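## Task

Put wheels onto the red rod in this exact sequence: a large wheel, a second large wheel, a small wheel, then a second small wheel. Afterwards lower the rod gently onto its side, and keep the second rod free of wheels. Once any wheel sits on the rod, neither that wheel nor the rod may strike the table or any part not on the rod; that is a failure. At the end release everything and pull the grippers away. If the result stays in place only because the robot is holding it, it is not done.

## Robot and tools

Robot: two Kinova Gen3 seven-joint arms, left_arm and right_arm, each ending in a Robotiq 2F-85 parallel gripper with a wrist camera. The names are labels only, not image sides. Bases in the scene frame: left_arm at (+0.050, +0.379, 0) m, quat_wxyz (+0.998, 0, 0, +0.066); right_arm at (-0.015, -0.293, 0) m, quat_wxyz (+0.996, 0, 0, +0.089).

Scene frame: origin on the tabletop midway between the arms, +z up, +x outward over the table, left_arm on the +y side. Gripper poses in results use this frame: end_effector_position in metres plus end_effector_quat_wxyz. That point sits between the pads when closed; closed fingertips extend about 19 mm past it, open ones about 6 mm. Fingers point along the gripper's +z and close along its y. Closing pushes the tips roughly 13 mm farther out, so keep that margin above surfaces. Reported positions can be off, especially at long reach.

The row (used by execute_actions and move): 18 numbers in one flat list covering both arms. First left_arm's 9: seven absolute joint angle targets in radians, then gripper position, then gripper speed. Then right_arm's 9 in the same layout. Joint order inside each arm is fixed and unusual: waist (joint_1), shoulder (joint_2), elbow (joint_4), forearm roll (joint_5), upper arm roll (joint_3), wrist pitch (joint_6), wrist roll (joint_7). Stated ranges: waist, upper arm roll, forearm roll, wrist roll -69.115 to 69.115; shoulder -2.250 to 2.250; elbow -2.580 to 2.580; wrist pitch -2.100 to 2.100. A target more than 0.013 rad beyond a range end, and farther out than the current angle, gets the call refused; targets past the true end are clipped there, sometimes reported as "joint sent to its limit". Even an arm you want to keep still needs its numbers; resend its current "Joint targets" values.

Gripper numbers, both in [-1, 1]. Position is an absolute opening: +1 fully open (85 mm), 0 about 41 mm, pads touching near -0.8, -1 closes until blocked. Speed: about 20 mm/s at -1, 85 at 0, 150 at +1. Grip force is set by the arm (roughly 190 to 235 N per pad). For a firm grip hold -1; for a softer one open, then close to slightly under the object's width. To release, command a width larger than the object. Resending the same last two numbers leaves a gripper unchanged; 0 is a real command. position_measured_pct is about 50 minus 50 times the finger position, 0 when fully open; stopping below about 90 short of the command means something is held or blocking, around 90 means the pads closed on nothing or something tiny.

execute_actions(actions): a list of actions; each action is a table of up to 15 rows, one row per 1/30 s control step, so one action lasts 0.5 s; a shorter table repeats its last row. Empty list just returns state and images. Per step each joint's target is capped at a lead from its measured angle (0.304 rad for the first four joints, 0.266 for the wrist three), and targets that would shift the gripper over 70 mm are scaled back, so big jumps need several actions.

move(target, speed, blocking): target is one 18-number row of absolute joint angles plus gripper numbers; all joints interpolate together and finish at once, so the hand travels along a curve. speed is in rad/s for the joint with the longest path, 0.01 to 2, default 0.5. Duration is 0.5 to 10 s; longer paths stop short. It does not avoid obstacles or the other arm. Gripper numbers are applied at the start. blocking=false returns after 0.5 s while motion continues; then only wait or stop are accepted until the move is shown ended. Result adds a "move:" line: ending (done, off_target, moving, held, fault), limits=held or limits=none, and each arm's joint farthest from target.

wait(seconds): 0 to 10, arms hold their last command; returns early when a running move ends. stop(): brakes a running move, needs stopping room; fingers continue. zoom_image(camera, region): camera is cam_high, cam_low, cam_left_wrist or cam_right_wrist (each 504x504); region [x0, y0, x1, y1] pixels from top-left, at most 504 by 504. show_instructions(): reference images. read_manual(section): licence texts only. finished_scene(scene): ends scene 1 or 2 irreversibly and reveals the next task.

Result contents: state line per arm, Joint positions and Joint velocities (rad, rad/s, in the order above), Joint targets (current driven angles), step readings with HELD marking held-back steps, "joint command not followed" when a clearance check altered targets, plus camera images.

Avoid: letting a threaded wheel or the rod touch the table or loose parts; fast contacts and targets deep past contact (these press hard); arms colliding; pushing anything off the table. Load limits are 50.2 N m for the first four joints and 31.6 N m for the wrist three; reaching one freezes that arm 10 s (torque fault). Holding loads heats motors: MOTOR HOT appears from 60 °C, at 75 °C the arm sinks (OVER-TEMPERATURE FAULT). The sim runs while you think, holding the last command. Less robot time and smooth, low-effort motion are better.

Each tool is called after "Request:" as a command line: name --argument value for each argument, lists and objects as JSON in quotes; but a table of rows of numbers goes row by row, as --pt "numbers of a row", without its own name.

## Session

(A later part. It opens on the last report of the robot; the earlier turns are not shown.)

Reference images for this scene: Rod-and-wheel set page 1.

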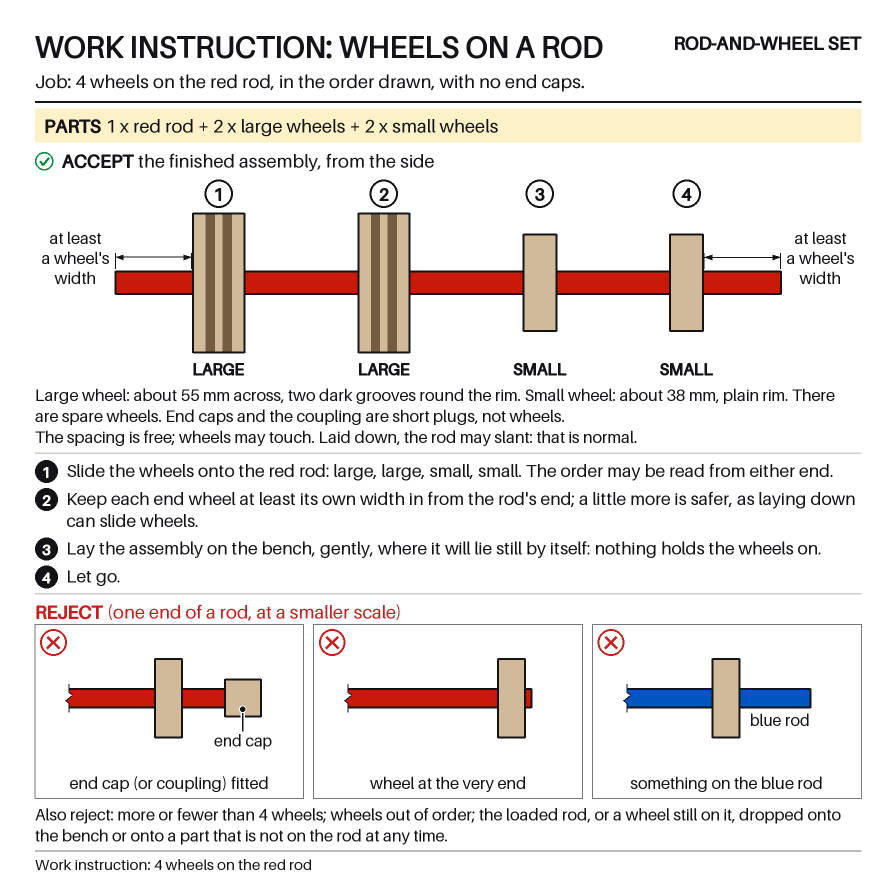

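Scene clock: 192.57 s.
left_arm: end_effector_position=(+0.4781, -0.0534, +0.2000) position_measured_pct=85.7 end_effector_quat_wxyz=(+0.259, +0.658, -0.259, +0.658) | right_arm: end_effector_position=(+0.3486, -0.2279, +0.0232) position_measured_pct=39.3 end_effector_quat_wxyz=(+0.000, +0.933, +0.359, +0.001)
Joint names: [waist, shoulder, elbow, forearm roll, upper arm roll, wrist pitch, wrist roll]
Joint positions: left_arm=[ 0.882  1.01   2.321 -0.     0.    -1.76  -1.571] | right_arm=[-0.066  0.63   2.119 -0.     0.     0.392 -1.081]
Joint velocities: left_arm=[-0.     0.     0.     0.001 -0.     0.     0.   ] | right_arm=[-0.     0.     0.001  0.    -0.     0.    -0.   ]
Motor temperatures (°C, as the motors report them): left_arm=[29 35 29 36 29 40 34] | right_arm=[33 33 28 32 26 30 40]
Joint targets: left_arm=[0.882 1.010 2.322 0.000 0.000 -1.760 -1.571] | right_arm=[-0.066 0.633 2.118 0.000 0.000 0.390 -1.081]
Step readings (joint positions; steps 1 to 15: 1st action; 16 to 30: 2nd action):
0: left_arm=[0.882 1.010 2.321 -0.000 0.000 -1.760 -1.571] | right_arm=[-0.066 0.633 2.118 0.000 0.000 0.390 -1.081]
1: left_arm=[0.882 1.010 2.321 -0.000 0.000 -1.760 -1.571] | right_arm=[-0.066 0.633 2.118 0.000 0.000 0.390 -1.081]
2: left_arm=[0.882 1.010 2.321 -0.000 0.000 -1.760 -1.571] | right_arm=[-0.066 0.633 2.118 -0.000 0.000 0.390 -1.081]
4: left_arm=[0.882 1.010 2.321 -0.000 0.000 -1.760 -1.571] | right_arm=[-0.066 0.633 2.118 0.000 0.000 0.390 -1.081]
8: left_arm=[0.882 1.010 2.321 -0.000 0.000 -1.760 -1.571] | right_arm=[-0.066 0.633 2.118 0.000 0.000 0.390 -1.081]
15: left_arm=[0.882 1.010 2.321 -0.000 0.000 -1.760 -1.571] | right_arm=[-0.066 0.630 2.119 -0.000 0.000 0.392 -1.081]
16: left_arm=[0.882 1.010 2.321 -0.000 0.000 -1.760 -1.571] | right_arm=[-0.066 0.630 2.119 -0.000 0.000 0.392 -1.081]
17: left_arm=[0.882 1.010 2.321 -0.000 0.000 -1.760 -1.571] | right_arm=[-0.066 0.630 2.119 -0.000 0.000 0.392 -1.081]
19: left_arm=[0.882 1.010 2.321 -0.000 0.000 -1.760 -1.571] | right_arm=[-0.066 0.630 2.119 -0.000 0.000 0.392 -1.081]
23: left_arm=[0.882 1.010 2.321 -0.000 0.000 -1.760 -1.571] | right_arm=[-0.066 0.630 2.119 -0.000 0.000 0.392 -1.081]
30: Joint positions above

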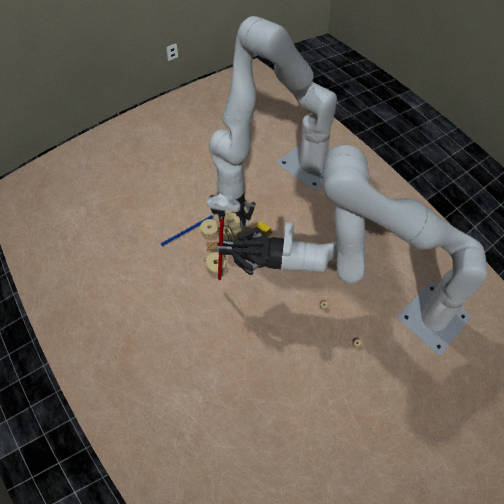

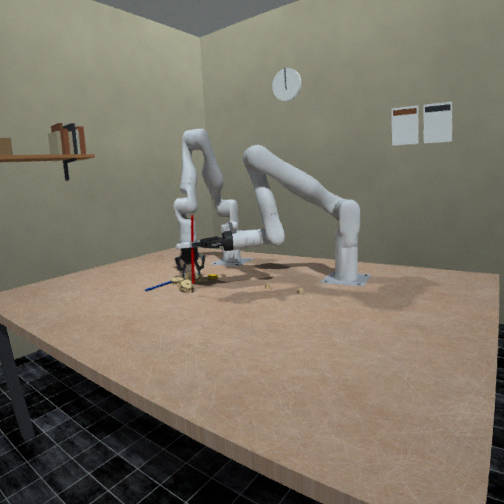

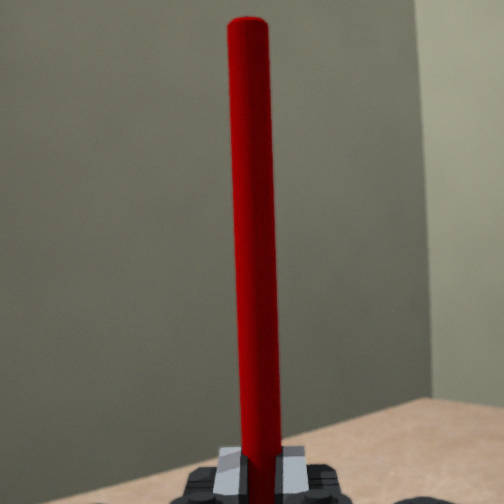

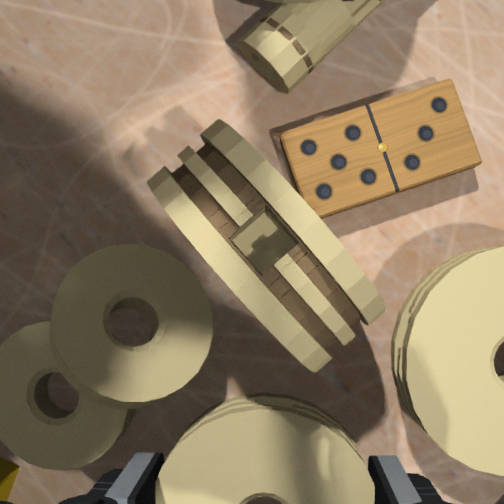

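Request:
move --target '[0.882,1.0096,2.3215,0,0,-1.7603,-1.571,-1,-0.5,-0.0662,0.4469,2.0590,0,0,0.6357,-1.081,-1,-0.5]' --speed 0.25

Request:
move --target '[0.882,1.0096,2.3215,0,0,-1.7603,-1.571,-1,-0.5,-0.0662,0.1307,1.506,0,0,1.505,-0.3,-1,-0.5]' --speed 0.6

Request:
move --target '[0.882,1.0096,2.3215,0,0,-1.7603,-1.571,-1,-0.5,-0.319,0.5933,0.8252,0,0,1.7231,0.323,-1,-0.5]' --speed 0.5

Scene clock: 201.80 s.
left_arm: end_effector_position=(+0.4781, -0.0534, +0.2000) position_measured_pct=85.7 end_effector_quat_wxyz=(+0.259, +0.658, -0.259, +0.658) | right_arm: end_effector_position=(+0.3485, -0.2279, +0.0999) position_measured_pct=39.3 end_effector_quat_wxyz=(-0.000, +0.933, +0.359, -0.000)
Joint names: [waist, shoulder, elbow, forearm roll, upper arm roll, wrist pitch, wrist roll]
Joint positions: left_arm=[ 0.882  1.01   2.321 -0.     0.    -1.76  -1.571] | right_arm=[-0.066  0.447  2.059  0.     0.     0.636 -1.081]
Joint velocities: left_arm=[-0.    -0.001  0.     0.     0.    -0.001  0.001] | right_arm=[ 0.001 -0.003 -0.001  0.001  0.     0.    -0.   ]
Motor temperatures (°C, as the motors report them): left_arm=[29 35 29 36 29 40 34] | right_arm=[33 33 28 32 26 30 40]
Joint targets: left_arm=[0.882 1.010 2.322 0.000 0.000 -1.760 -1.571] | right_arm=[-0.066 0.447 2.059 0.000 0.000 0.636 -1.081]
move: done; limits=none; left_arm: farthest joint: the waist, 0.000 radians from its target (0.000 radians at the start); right_arm: farthest joint: the waist, 0.000 radians from its target (0.000 radians at the start)

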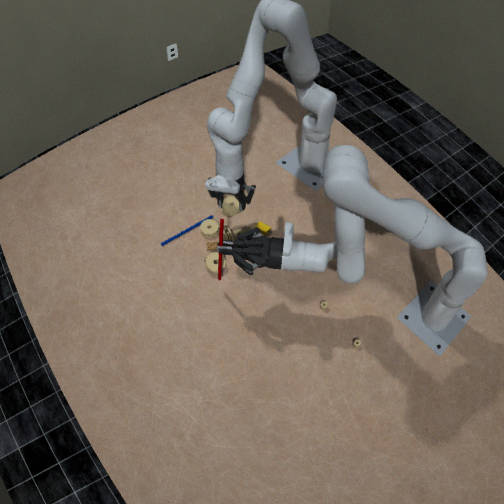

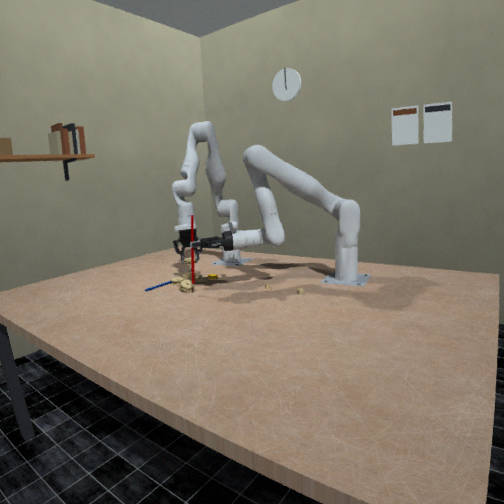

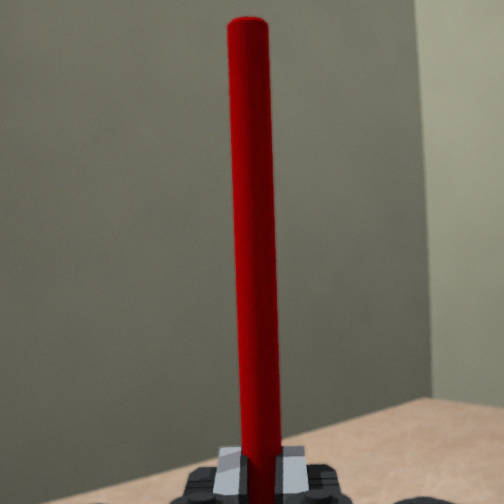

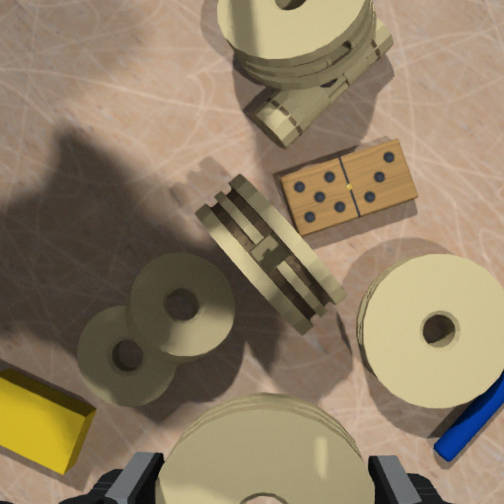

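Scene clock: 203.73 s.
left_arm: end_effector_position=(+0.4781, -0.0534, +0.2000) position_measured_pct=85.7 end_effector_quat_wxyz=(+0.259, +0.658, -0.259, +0.658) | right_arm: end_effector_position=(+0.3485, -0.2279, +0.3699) position_measured_pct=39.3 end_effector_quat_wxyz=(-0.000, +0.726, +0.687, -0.000)
Joint names: [waist, shoulder, elbow, forearm roll, upper arm roll, wrist pitch, wrist roll]
Joint positions: left_arm=[ 0.882  1.01   2.321 -0.     0.    -1.76  -1.571] | right_arm=[-0.066  0.131  1.506 -0.     0.     1.505 -0.3  ]
Joint velocities: left_arm=[ 0.     0.    -0.     0.    -0.     0.001 -0.001] | right_arm=[-0.    -0.002  0.     0.     0.     0.     0.   ]
Motor temperatures (°C, as the motors report them): left_arm=[29 35 29 36 29 40 34] | right_arm=[33 33 28 32 26 30 40]
Joint targets: left_arm=[0.882 1.010 2.322 0.000 0.000 -1.760 -1.571] | right_arm=[-0.066 0.131 1.506 0.000 0.000 1.505 -0.300]
move: done; limits=none; left_arm: farthest joint: the waist, 0.000 radians from its target (0.000 radians at the start); right_arm: farthest joint: the waist, 0.000 radians from its target (0.000 radians at the start)

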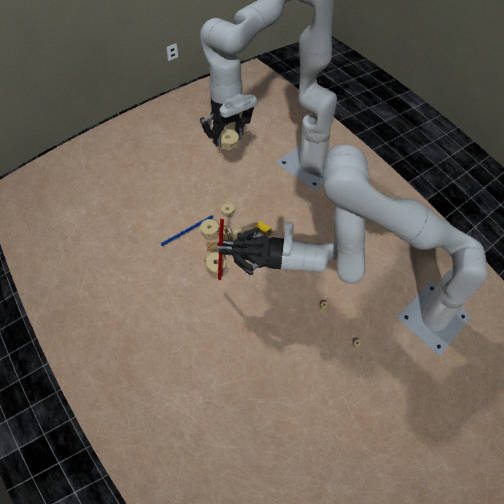

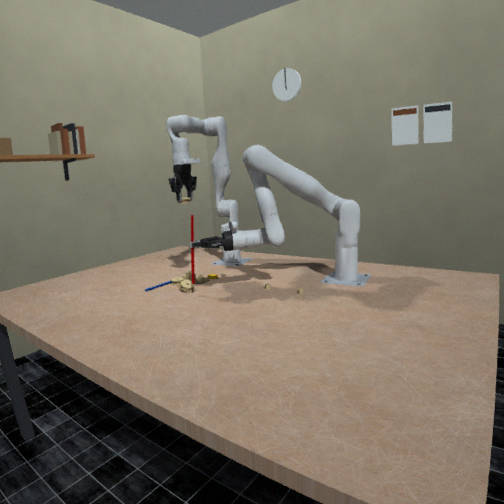

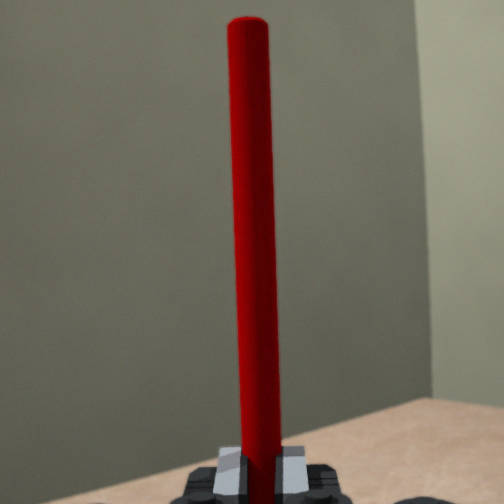

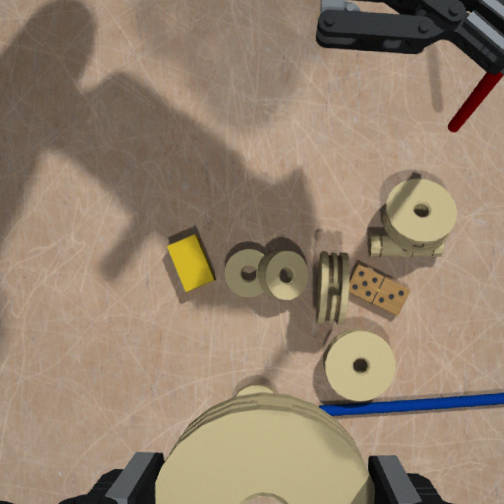

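Scene clock: 205.63 s.
left_arm: end_effector_position=(+0.4781, -0.0534, +0.2000) position_measured_pct=85.7 end_effector_quat_wxyz=(+0.259, +0.658, -0.259, +0.658) | right_arm: end_effector_position=(+0.4766, -0.0544, +0.3702) position_measured_pct=39.3 end_effector_quat_wxyz=(+0.000, +0.366, +0.930, +0.000)
Joint names: [waist, shoulder, elbow, forearm roll, upper arm roll, wrist pitch, wrist roll]
Joint positions: left_arm=[ 0.882  1.01   2.321 -0.     0.    -1.76  -1.571] | right_arm=[-0.319  0.593  0.825 -0.    -0.     1.723  0.323]
Joint velocities: left_arm=[ 0.001 -0.001 -0.    -0.002 -0.    -0.    -0.   ] | right_arm=[-0.002  0.002 -0.    -0.     0.     0.     0.   ]
Motor temperatures (°C, as the motors report them): left_arm=[29 35 29 36 29 40 34] | right_arm=[33 33 28 32 26 30 40]
Joint targets: left_arm=[0.882 1.010 2.322 0.000 0.000 -1.760 -1.571] | right_arm=[-0.319 0.593 0.825 0.000 0.000 1.723 0.323]
move: done; limits=none; left_arm: farthest joint: the waist, 0.000 radians from its target (0.000 radians at the start); right_arm: farthest joint: the waist, 0.000 radians from its target (0.253 radians at the start)

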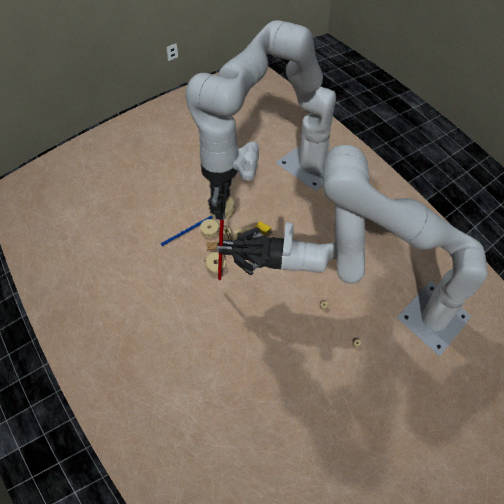

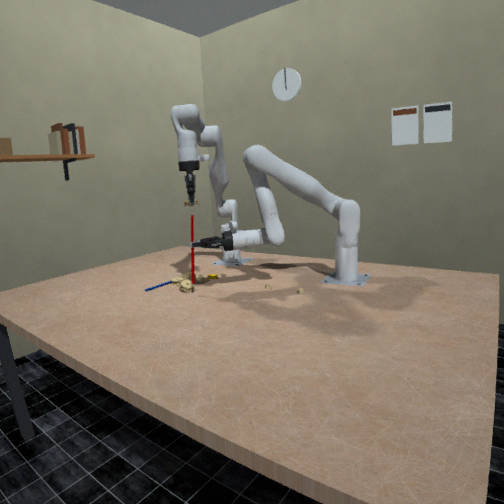

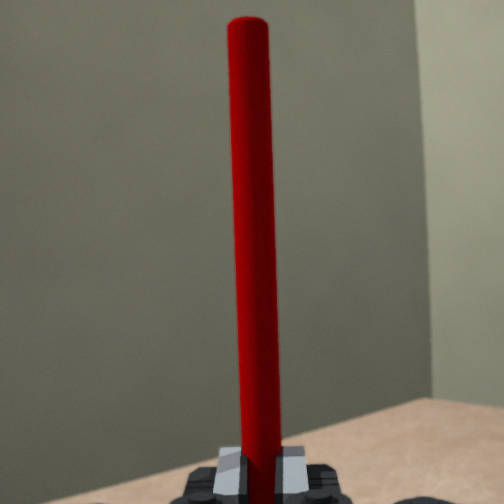

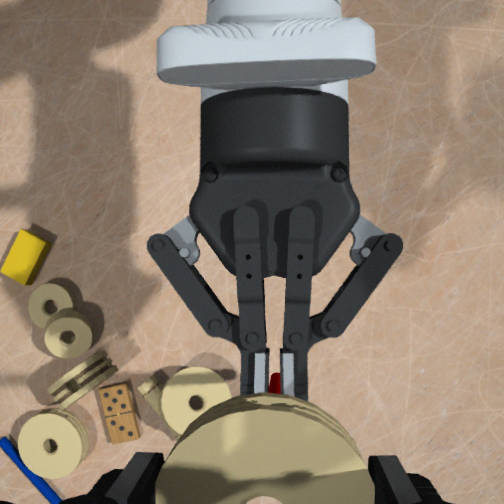

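Request:
move --target '[0.882,1.0096,2.3215,0,0,-1.7603,-1.571,-1,-0.5,-0.319,0.5851,0.9200,0,0,1.6365,0.323,-1,-0.5]' --speed 0.1

Request:
zoom_image --camera "cam_low" --region '[160,170,230,250]'

Scene clock: 208.87 s.
left_arm: end_effector_position=(+0.4781, -0.0534, +0.2000) position_measured_pct=85.7 end_effector_quat_wxyz=(+0.259, +0.658, -0.259, +0.658) | right_arm: end_effector_position=(+0.4767, -0.0543, +0.3449) position_measured_pct=39.3 end_effector_quat_wxyz=(-0.000, +0.366, +0.930, -0.000)
Joint names: [waist, shoulder, elbow, forearm roll, upper arm roll, wrist pitch, wrist roll]
Joint positions: left_arm=[ 0.882  1.01   2.321 -0.     0.    -1.76  -1.571] | right_arm=[-0.319  0.585  0.92   0.    -0.     1.637  0.323]
Joint velocities: left_arm=[ 0.    -0.001  0.     0.001  0.     0.001  0.   ] | right_arm=[-0.    -0.001 -0.     0.    -0.    -0.     0.   ]
Motor temperatures (°C, as the motors report them): left_arm=[29 35 29 36 29 40 34] | right_arm=[33 33 28 32 26 30 40]
Joint targets: left_arm=[0.882 1.010 2.322 0.000 0.000 -1.760 -1.571] | right_arm=[-0.319 0.585 0.920 0.000 0.000 1.637 0.323]
move: done; limits=none; left_arm: farthest joint: the waist, 0.000 radians from its target (0.000 radians at the start); right_arm: farthest joint: the waist, 0.000 radians from its target (0.000 radians at the start)

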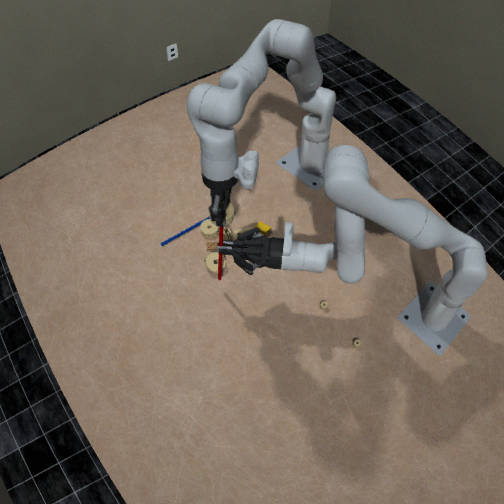

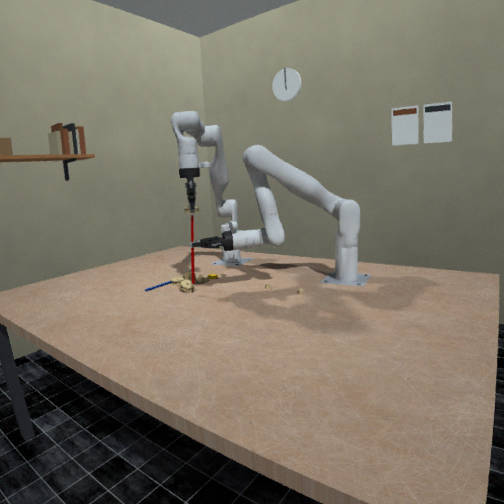

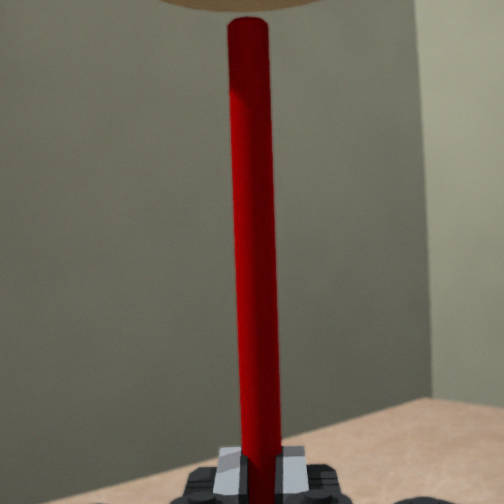

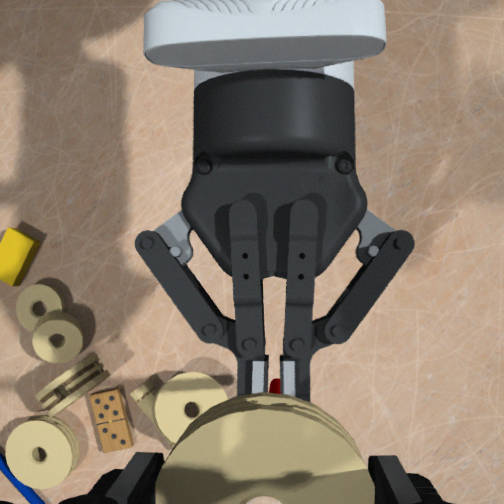

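Region (160, 170, 230, 250) of cam_low's 504x504 image, scaled by 6.300, with more detail than that image has; it fills the left 441 columns of this view, and the rest is white.

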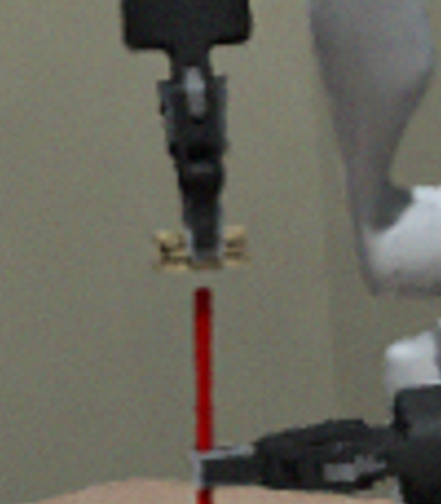

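Request:
move --target '[0.882,1.0096,2.3215,0,0,-1.7603,-1.571,-1,-0.5,-0.3215,0.5821,0.9535,0,0,1.6060,0.323,-1,-0.5]' --speed 0.03

Request:
zoom_image --camera "cam_low" --region '[170,190,220,240]'

Scene clock: 216.80 s.
left_arm: end_effector_position=(+0.4781, -0.0534, +0.2000) position_measured_pct=85.7 end_effector_quat_wxyz=(+0.259, +0.658, -0.259, +0.658) | right_arm: end_effector_position=(+0.4756, -0.0533, +0.3360) position_measured_pct=39.3 end_effector_quat_wxyz=(-0.000, +0.365, +0.931, -0.000)
Joint names: [waist, shoulder, elbow, forearm roll, upper arm roll, wrist pitch, wrist roll]
Joint positions: left_arm=[ 0.882  1.01   2.321 -0.     0.    -1.76  -1.571] | right_arm=[-0.321  0.582  0.953 -0.    -0.     1.606  0.323]
Joint velocities: left_arm=[-0.    -0.    -0.     0.     0.     0.001 -0.   ] | right_arm=[-0.    -0.001  0.003  0.     0.    -0.     0.   ]
Motor temperatures (°C, as the motors report them): left_arm=[29 35 29 36 29 40 34] | right_arm=[33 33 28 32 26 30 40]
Joint targets: left_arm=[0.882 1.010 2.322 0.000 0.000 -1.760 -1.571] | right_arm=[-0.322 0.582 0.954 0.000 0.000 1.606 0.323]
move: done; limits=none; left_arm: farthest joint: the waist, 0.000 radians from its target (0.000 radians at the start); right_arm: farthest joint: the waist, 0.000 radians from its target (0.003 radians at the start)

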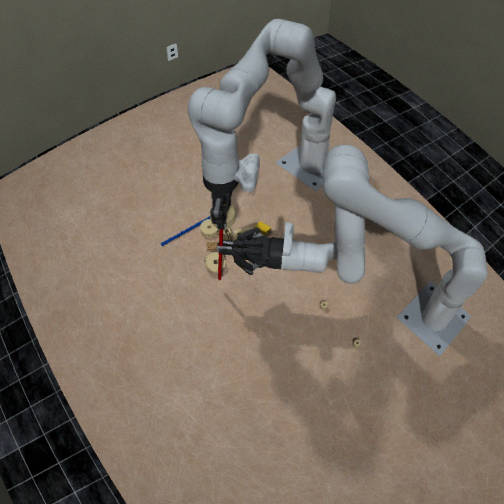

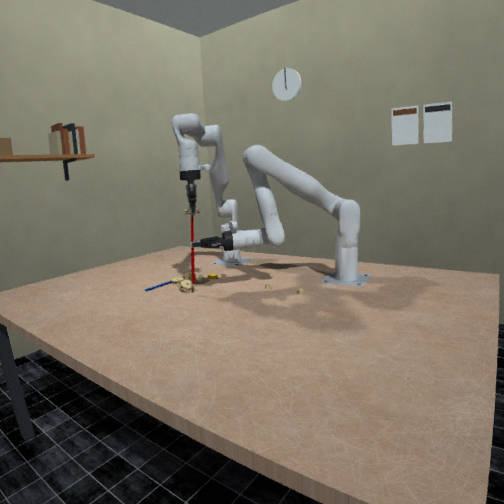

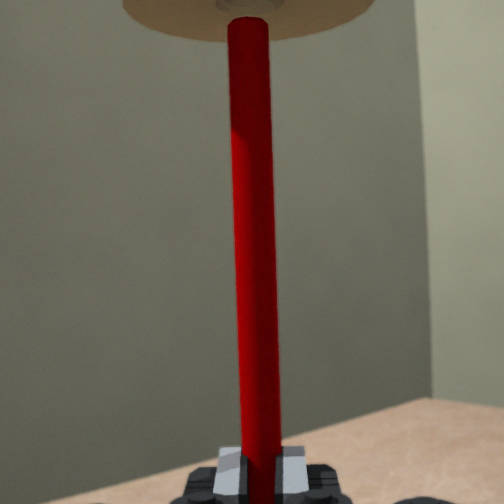

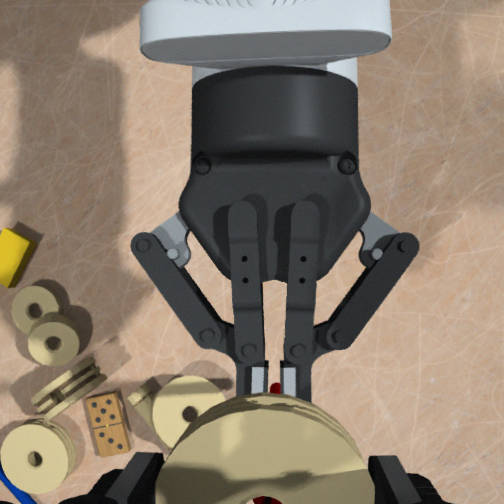

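Region (170, 190, 220, 240) of cam_low's 504x504 image, scaled by 10.080, with more detail than that image has.

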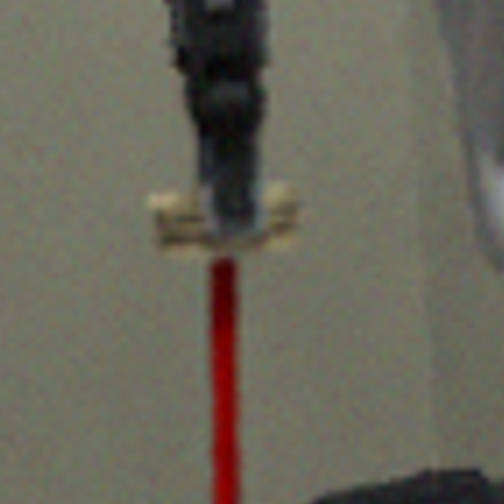

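Request:
move --target '[0.882,1.0096,2.3215,0,0,-1.7603,-1.571,-1,-0.5,-0.3215,0.5817,1.0052,0,0,1.5547,0.323,-1,-0.5]' --speed 0.015

Scene clock: 223.93 s.
left_arm: end_effector_position=(+0.4777, -0.0535, +0.1997) position_measured_pct=85.7 end_effector_quat_wxyz=(+0.259, +0.658, -0.259, +0.658) | right_arm: end_effector_position=(+0.4762, -0.0539, +0.3202) position_measured_pct=39.3 end_effector_quat_wxyz=(+0.001, +0.366, +0.931, +0.000)
Joint names: [waist, shoulder, elbow, forearm roll, upper arm roll, wrist pitch, wrist roll]
Joint positions: left_arm=[ 0.882  1.01   2.322 -0.     0.    -1.76  -1.571] | right_arm=[-0.321  0.582  1.005  0.001  0.001  1.554  0.323]
Joint velocities: left_arm=[-0.     0.    -0.     0.001  0.     0.    -0.   ] | right_arm=[-0.    -0.001  0.001 -0.     0.    -0.    -0.   ]
Motor temperatures (°C, as the motors report them): left_arm=[29 35 29 36 29 40 34] | right_arm=[33 33 28 32 26 30 40]
Joint targets: left_arm=[0.882 1.010 2.322 0.000 0.000 -1.760 -1.571] | right_arm=[-0.322 0.582 1.005 0.000 0.000 1.555 0.323]
move: done; limits=none; left_arm: farthest joint: the waist, 0.000 radians from its target (0.000 radians at the start); right_arm: farthest joint: the waist, 0.001 radians from its target (0.000 radians at the start)

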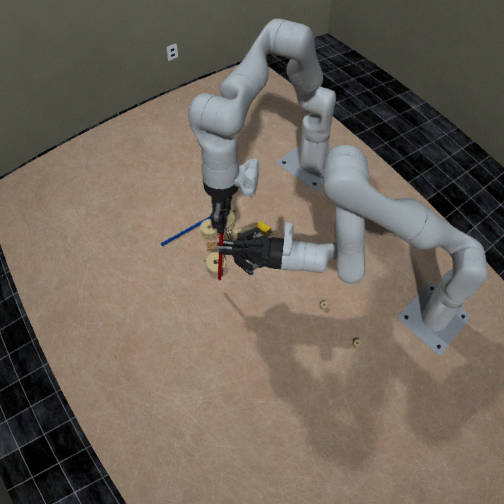

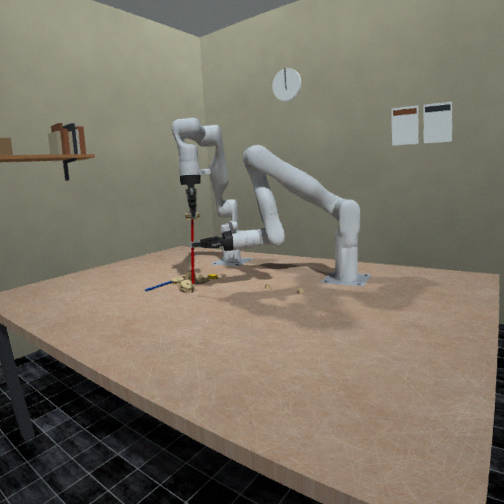

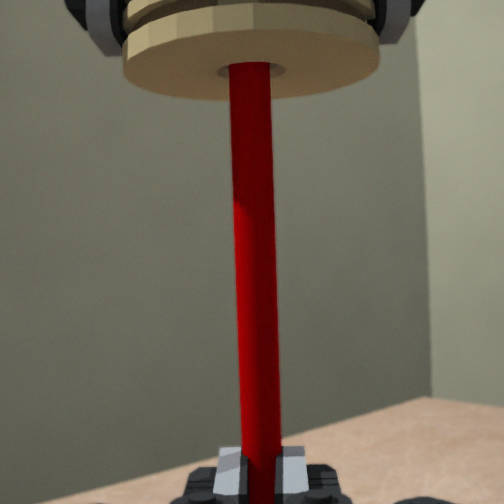

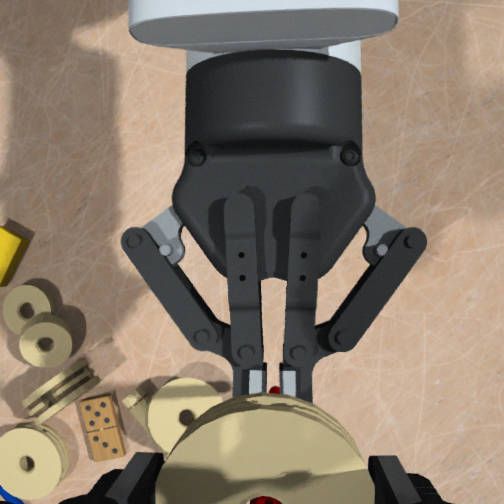

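Request:
move --target '[0.882,1.0096,2.3215,0,0,-1.7603,-1.571,-1,-0.5,-0.3197,0.5941,1.1368,0,0,1.4107,0.323,-1,-0.5]' --speed 0.04

Scene clock: 230.27 s.
left_arm: end_effector_position=(+0.4771, -0.0535, +0.1987) position_measured_pct=85.7 end_effector_quat_wxyz=(+0.259, +0.659, -0.260, +0.657) | right_arm: end_effector_position=(+0.4782, -0.0559, +0.2729) position_measured_pct=39.3 end_effector_quat_wxyz=(+0.002, +0.367, +0.930, +0.000)
Joint names: [waist, shoulder, elbow, forearm roll, upper arm roll, wrist pitch, wrist roll]
Joint positions: left_arm=[ 0.883  1.011  2.323 -0.001  0.    -1.76  -1.571] | right_arm=[-0.318  0.593  1.136  0.002  0.002  1.409  0.323]
Joint velocities: left_arm=[-0.     0.001 -0.001  0.001  0.    -0.    -0.   ] | right_arm=[ 0.001 -0.001  0.001 -0.    -0.    -0.    -0.   ]
Motor temperatures (°C, as the motors report them): left_arm=[29 35 29 36 29 40 34] | right_arm=[33 33 28 32 26 30 40]
Joint targets: left_arm=[0.882 1.010 2.322 0.000 0.000 -1.760 -1.571] | right_arm=[-0.320 0.594 1.137 0.000 0.000 1.411 0.323]
move: done; limits=none; left_arm: farthest joint: the elbow, 0.002 radians from its target (0.000 radians at the start); right_arm: farthest joint: the waist, 0.002 radians from its target (0.001 radians at the start)

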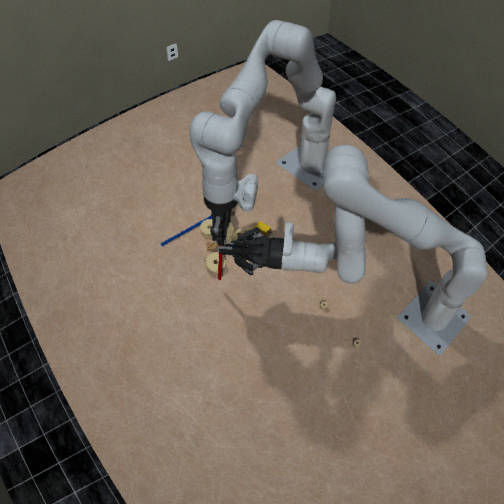

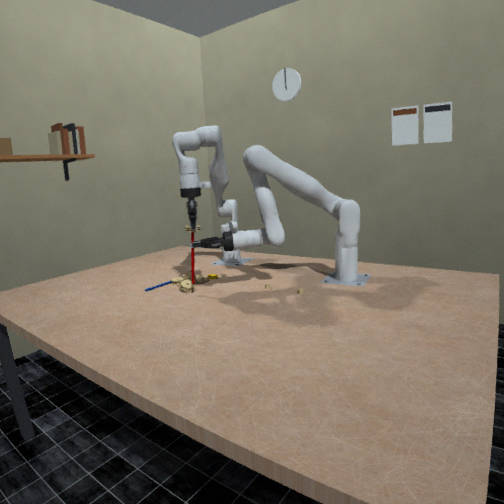

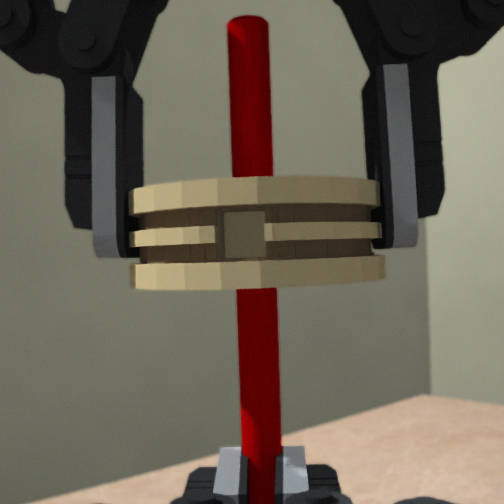

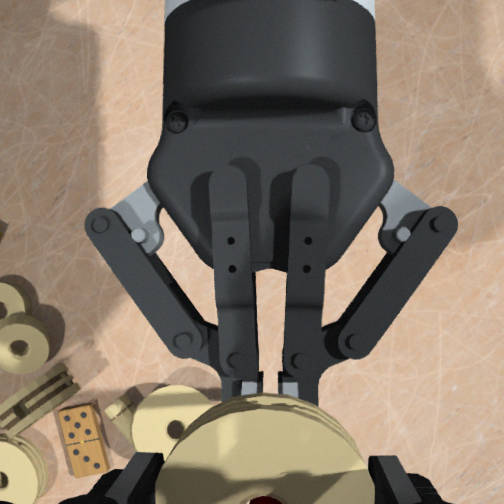

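Request:
move --target '[0.882,1.0096,2.3215,0,0,-1.7603,-1.571,-1,-0.5,-0.3165,0.5982,1.1490,0,0,1.3944,0.323,-1,-0.5]' --speed 0.02

Request:
execute_actions --actions '[[[0.882,1.0096,2.3215,0,0,-1.7603,-1.571,-1,-0.5,-0.3165,0.5982,1.1490,0,0,1.3944,0.323,0.7,-0.8]],[[0.882,1.0096,2.3215,0,0,-1.7603,-1.571,-1,-0.5,-0.3165,0.5982,1.1490,0,0,1.3944,0.323,0.7,-0.8]],[[0.882,1.0096,2.3215,0,0,-1.7603,-1.571,-1,-0.5,-0.3165,0.5982,1.1490,0,0,1.3944,0.323,0.7,-0.8]]]'

Scene clock: 236.73 s.
left_arm: end_effector_position=(+0.4772, -0.0536, +0.1990) position_measured_pct=85.7 end_effector_quat_wxyz=(+0.259, +0.659, -0.260, +0.657) | right_arm: end_effector_position=(+0.4790, -0.0566, +0.2667) position_measured_pct=39.3 end_effector_quat_wxyz=(+0.002, +0.368, +0.930, +0.000)
Joint names: [waist, shoulder, elbow, forearm roll, upper arm roll, wrist pitch, wrist roll]
Joint positions: left_arm=[ 0.883  1.011  2.323 -0.     0.    -1.76  -1.571] | right_arm=[-0.315  0.598  1.148  0.001  0.001  1.393  0.323]
Joint velocities: left_arm=[ 0.001 -0.001 -0.     0.001  0.     0.001  0.   ] | right_arm=[ 0.     0.     0.001 -0.001 -0.    -0.    -0.   ]
Motor temperatures (°C, as the motors report them): left_arm=[29 35 29 36 29 40 34] | right_arm=[33 33 28 32 26 30 40]
Joint targets: left_arm=[0.882 1.010 2.322 0.000 0.000 -1.760 -1.571] | right_arm=[-0.316 0.598 1.149 0.000 0.000 1.394 0.323]
move: done; limits=none; left_arm: farthest joint: the waist, 0.001 radians from its target (0.001 radians at the start); right_arm: farthest joint: the waist, 0.001 radians from its target (0.001 radians at the start)

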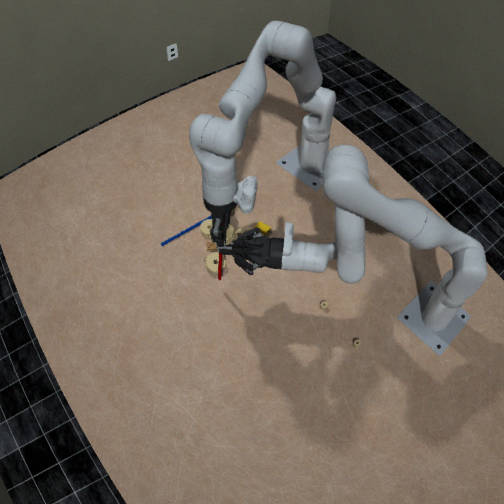

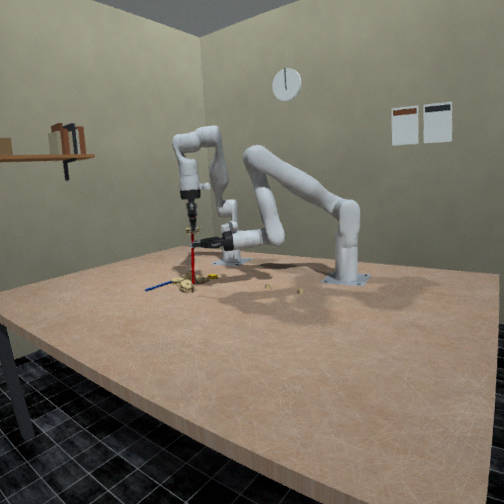

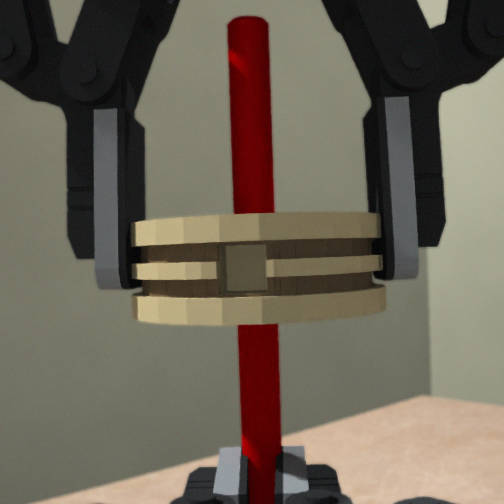

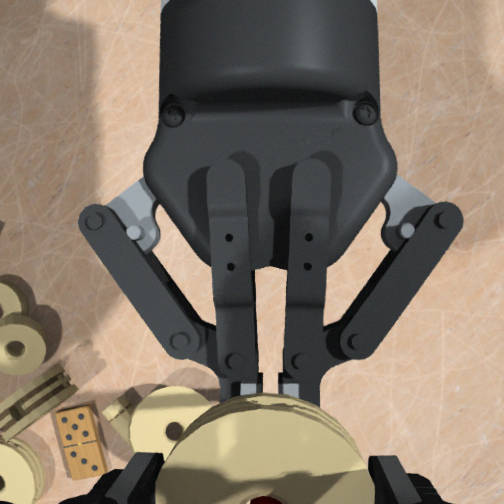

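Scene clock: 238.23 s.
left_arm: end_effector_position=(+0.4781, -0.0534, +0.2000) position_measured_pct=85.7 end_effector_quat_wxyz=(+0.259, +0.658, -0.259, +0.658) | right_arm: end_effector_position=(+0.4776, -0.0554, +0.2660) position_measured_pct=15.1 end_effector_quat_wxyz=(-0.000, +0.367, +0.930, -0.000)
Joint names: [waist, shoulder, elbow, forearm roll, upper arm roll, wrist pitch, wrist roll]
Joint positions: left_arm=[ 0.882  1.01   2.321 -0.    -0.    -1.76  -1.571] | right_arm=[-0.316  0.598  1.149  0.     0.     1.394  0.323]
Joint velocities: left_arm=[-0.001  0.     0.001  0.     0.     0.001 -0.   ] | right_arm=[-0.     0.     0.     0.001 -0.     0.     0.   ]
Motor temperatures (°C, as the motors report them): left_arm=[29 35 29 36 29 40 34] | right_arm=[33 33 28 32 26 30 40]
Joint targets: left_arm=[0.882 1.010 2.322 0.000 0.000 -1.760 -1.571] | right_arm=[-0.316 0.598 1.149 0.000 0.000 1.394 0.323]
Step readings (joint positions; steps 1 to 15: 1st action; 16 to 30: 2nd action; 31 to 45: 3rd action):
0: left_arm=[0.883 1.011 2.323 -0.000 0.000 -1.760 -1.571] | right_arm=[-0.315 0.598 1.148 0.001 0.001 1.393 0.323]
1: left_arm=[0.883 1.011 2.323 -0.000 0.000 -1.760 -1.571] | right_arm=[-0.315 0.598 1.148 0.001 0.001 1.393 0.323]
2: left_arm=[0.883 1.010 2.323 -0.000 0.000 -1.760 -1.571] | right_arm=[-0.315 0.598 1.148 0.001 0.001 1.393 0.323]
4: left_arm=[0.883 1.010 2.323 -0.001 0.000 -1.760 -1.571] | right_arm=[-0.315 0.598 1.148 0.001 0.001 1.393 0.323]
8: left_arm=[0.882 1.010 2.322 -0.000 0.000 -1.760 -1.571] | right_arm=[-0.316 0.598 1.149 0.000 0.000 1.394 0.323]
15: left_arm=[0.882 1.010 2.322 -0.000 -0.000 -1.760 -1.571] | right_arm=[-0.316 0.598 1.149 -0.000 -0.000 1.394 0.323]
16: left_arm=[0.882 1.010 2.322 -0.000 -0.000 -1.760 -1.571] | right_arm=[-0.316 0.598 1.149 -0.000 -0.000 1.394 0.323]
17: left_arm=[0.882 1.010 2.322 -0.000 -0.000 -1.760 -1.571] | right_arm=[-0.316 0.598 1.149 -0.000 -0.000 1.394 0.323]
19: left_arm=[0.882 1.010 2.322 0.000 -0.000 -1.760 -1.571] | right_arm=[-0.316 0.598 1.149 -0.000 -0.000 1.394 0.323]
23: left_arm=[0.882 1.010 2.321 -0.000 -0.000 -1.760 -1.571] | right_arm=[-0.316 0.598 1.149 -0.000 -0.000 1.394 0.323]
30: left_arm=[0.882 1.010 2.321 0.000 0.000 -1.760 -1.571] | right_arm=[-0.316 0.598 1.149 0.000 -0.000 1.394 0.323]
31: left_arm=[0.882 1.010 2.321 -0.000 -0.000 -1.760 -1.571] | right_arm=[-0.316 0.598 1.149 0.000 -0.000 1.394 0.323]
32: left_arm=[0.882 1.010 2.321 -0.000 0.000 -1.760 -1.571] | right_arm=[-0.316 0.598 1.149 0.000 0.000 1.394 0.323]
34: left_arm=[0.882 1.010 2.321 -0.000 0.000 -1.760 -1.571] | right_arm=[-0.317 0.598 1.149 0.000 0.000 1.394 0.323]
38: left_arm=[0.882 1.010 2.321 0.000 0.000 -1.760 -1.571] | right_arm=[-0.316 0.598 1.149 0.000 0.000 1.394 0.323]
45: Joint positions above

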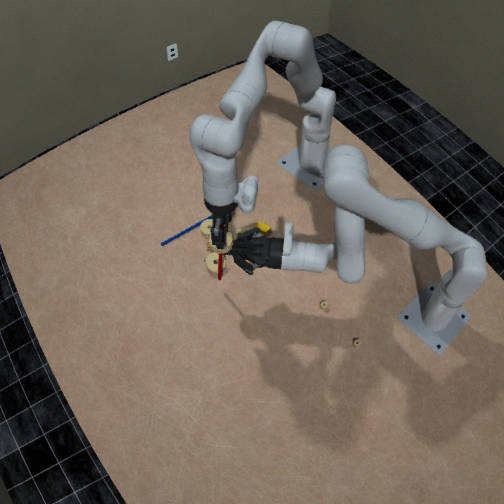

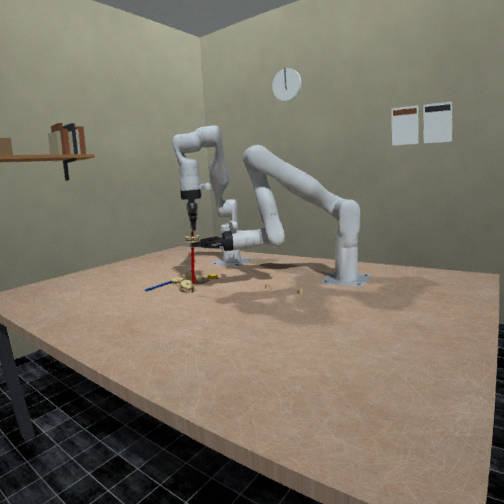

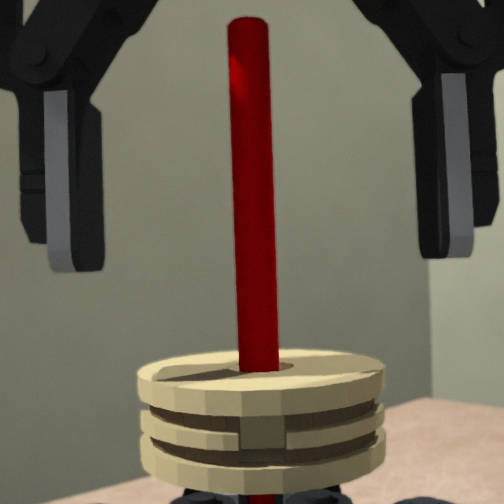

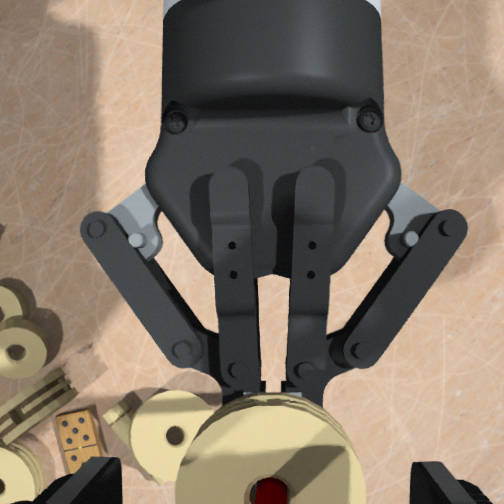

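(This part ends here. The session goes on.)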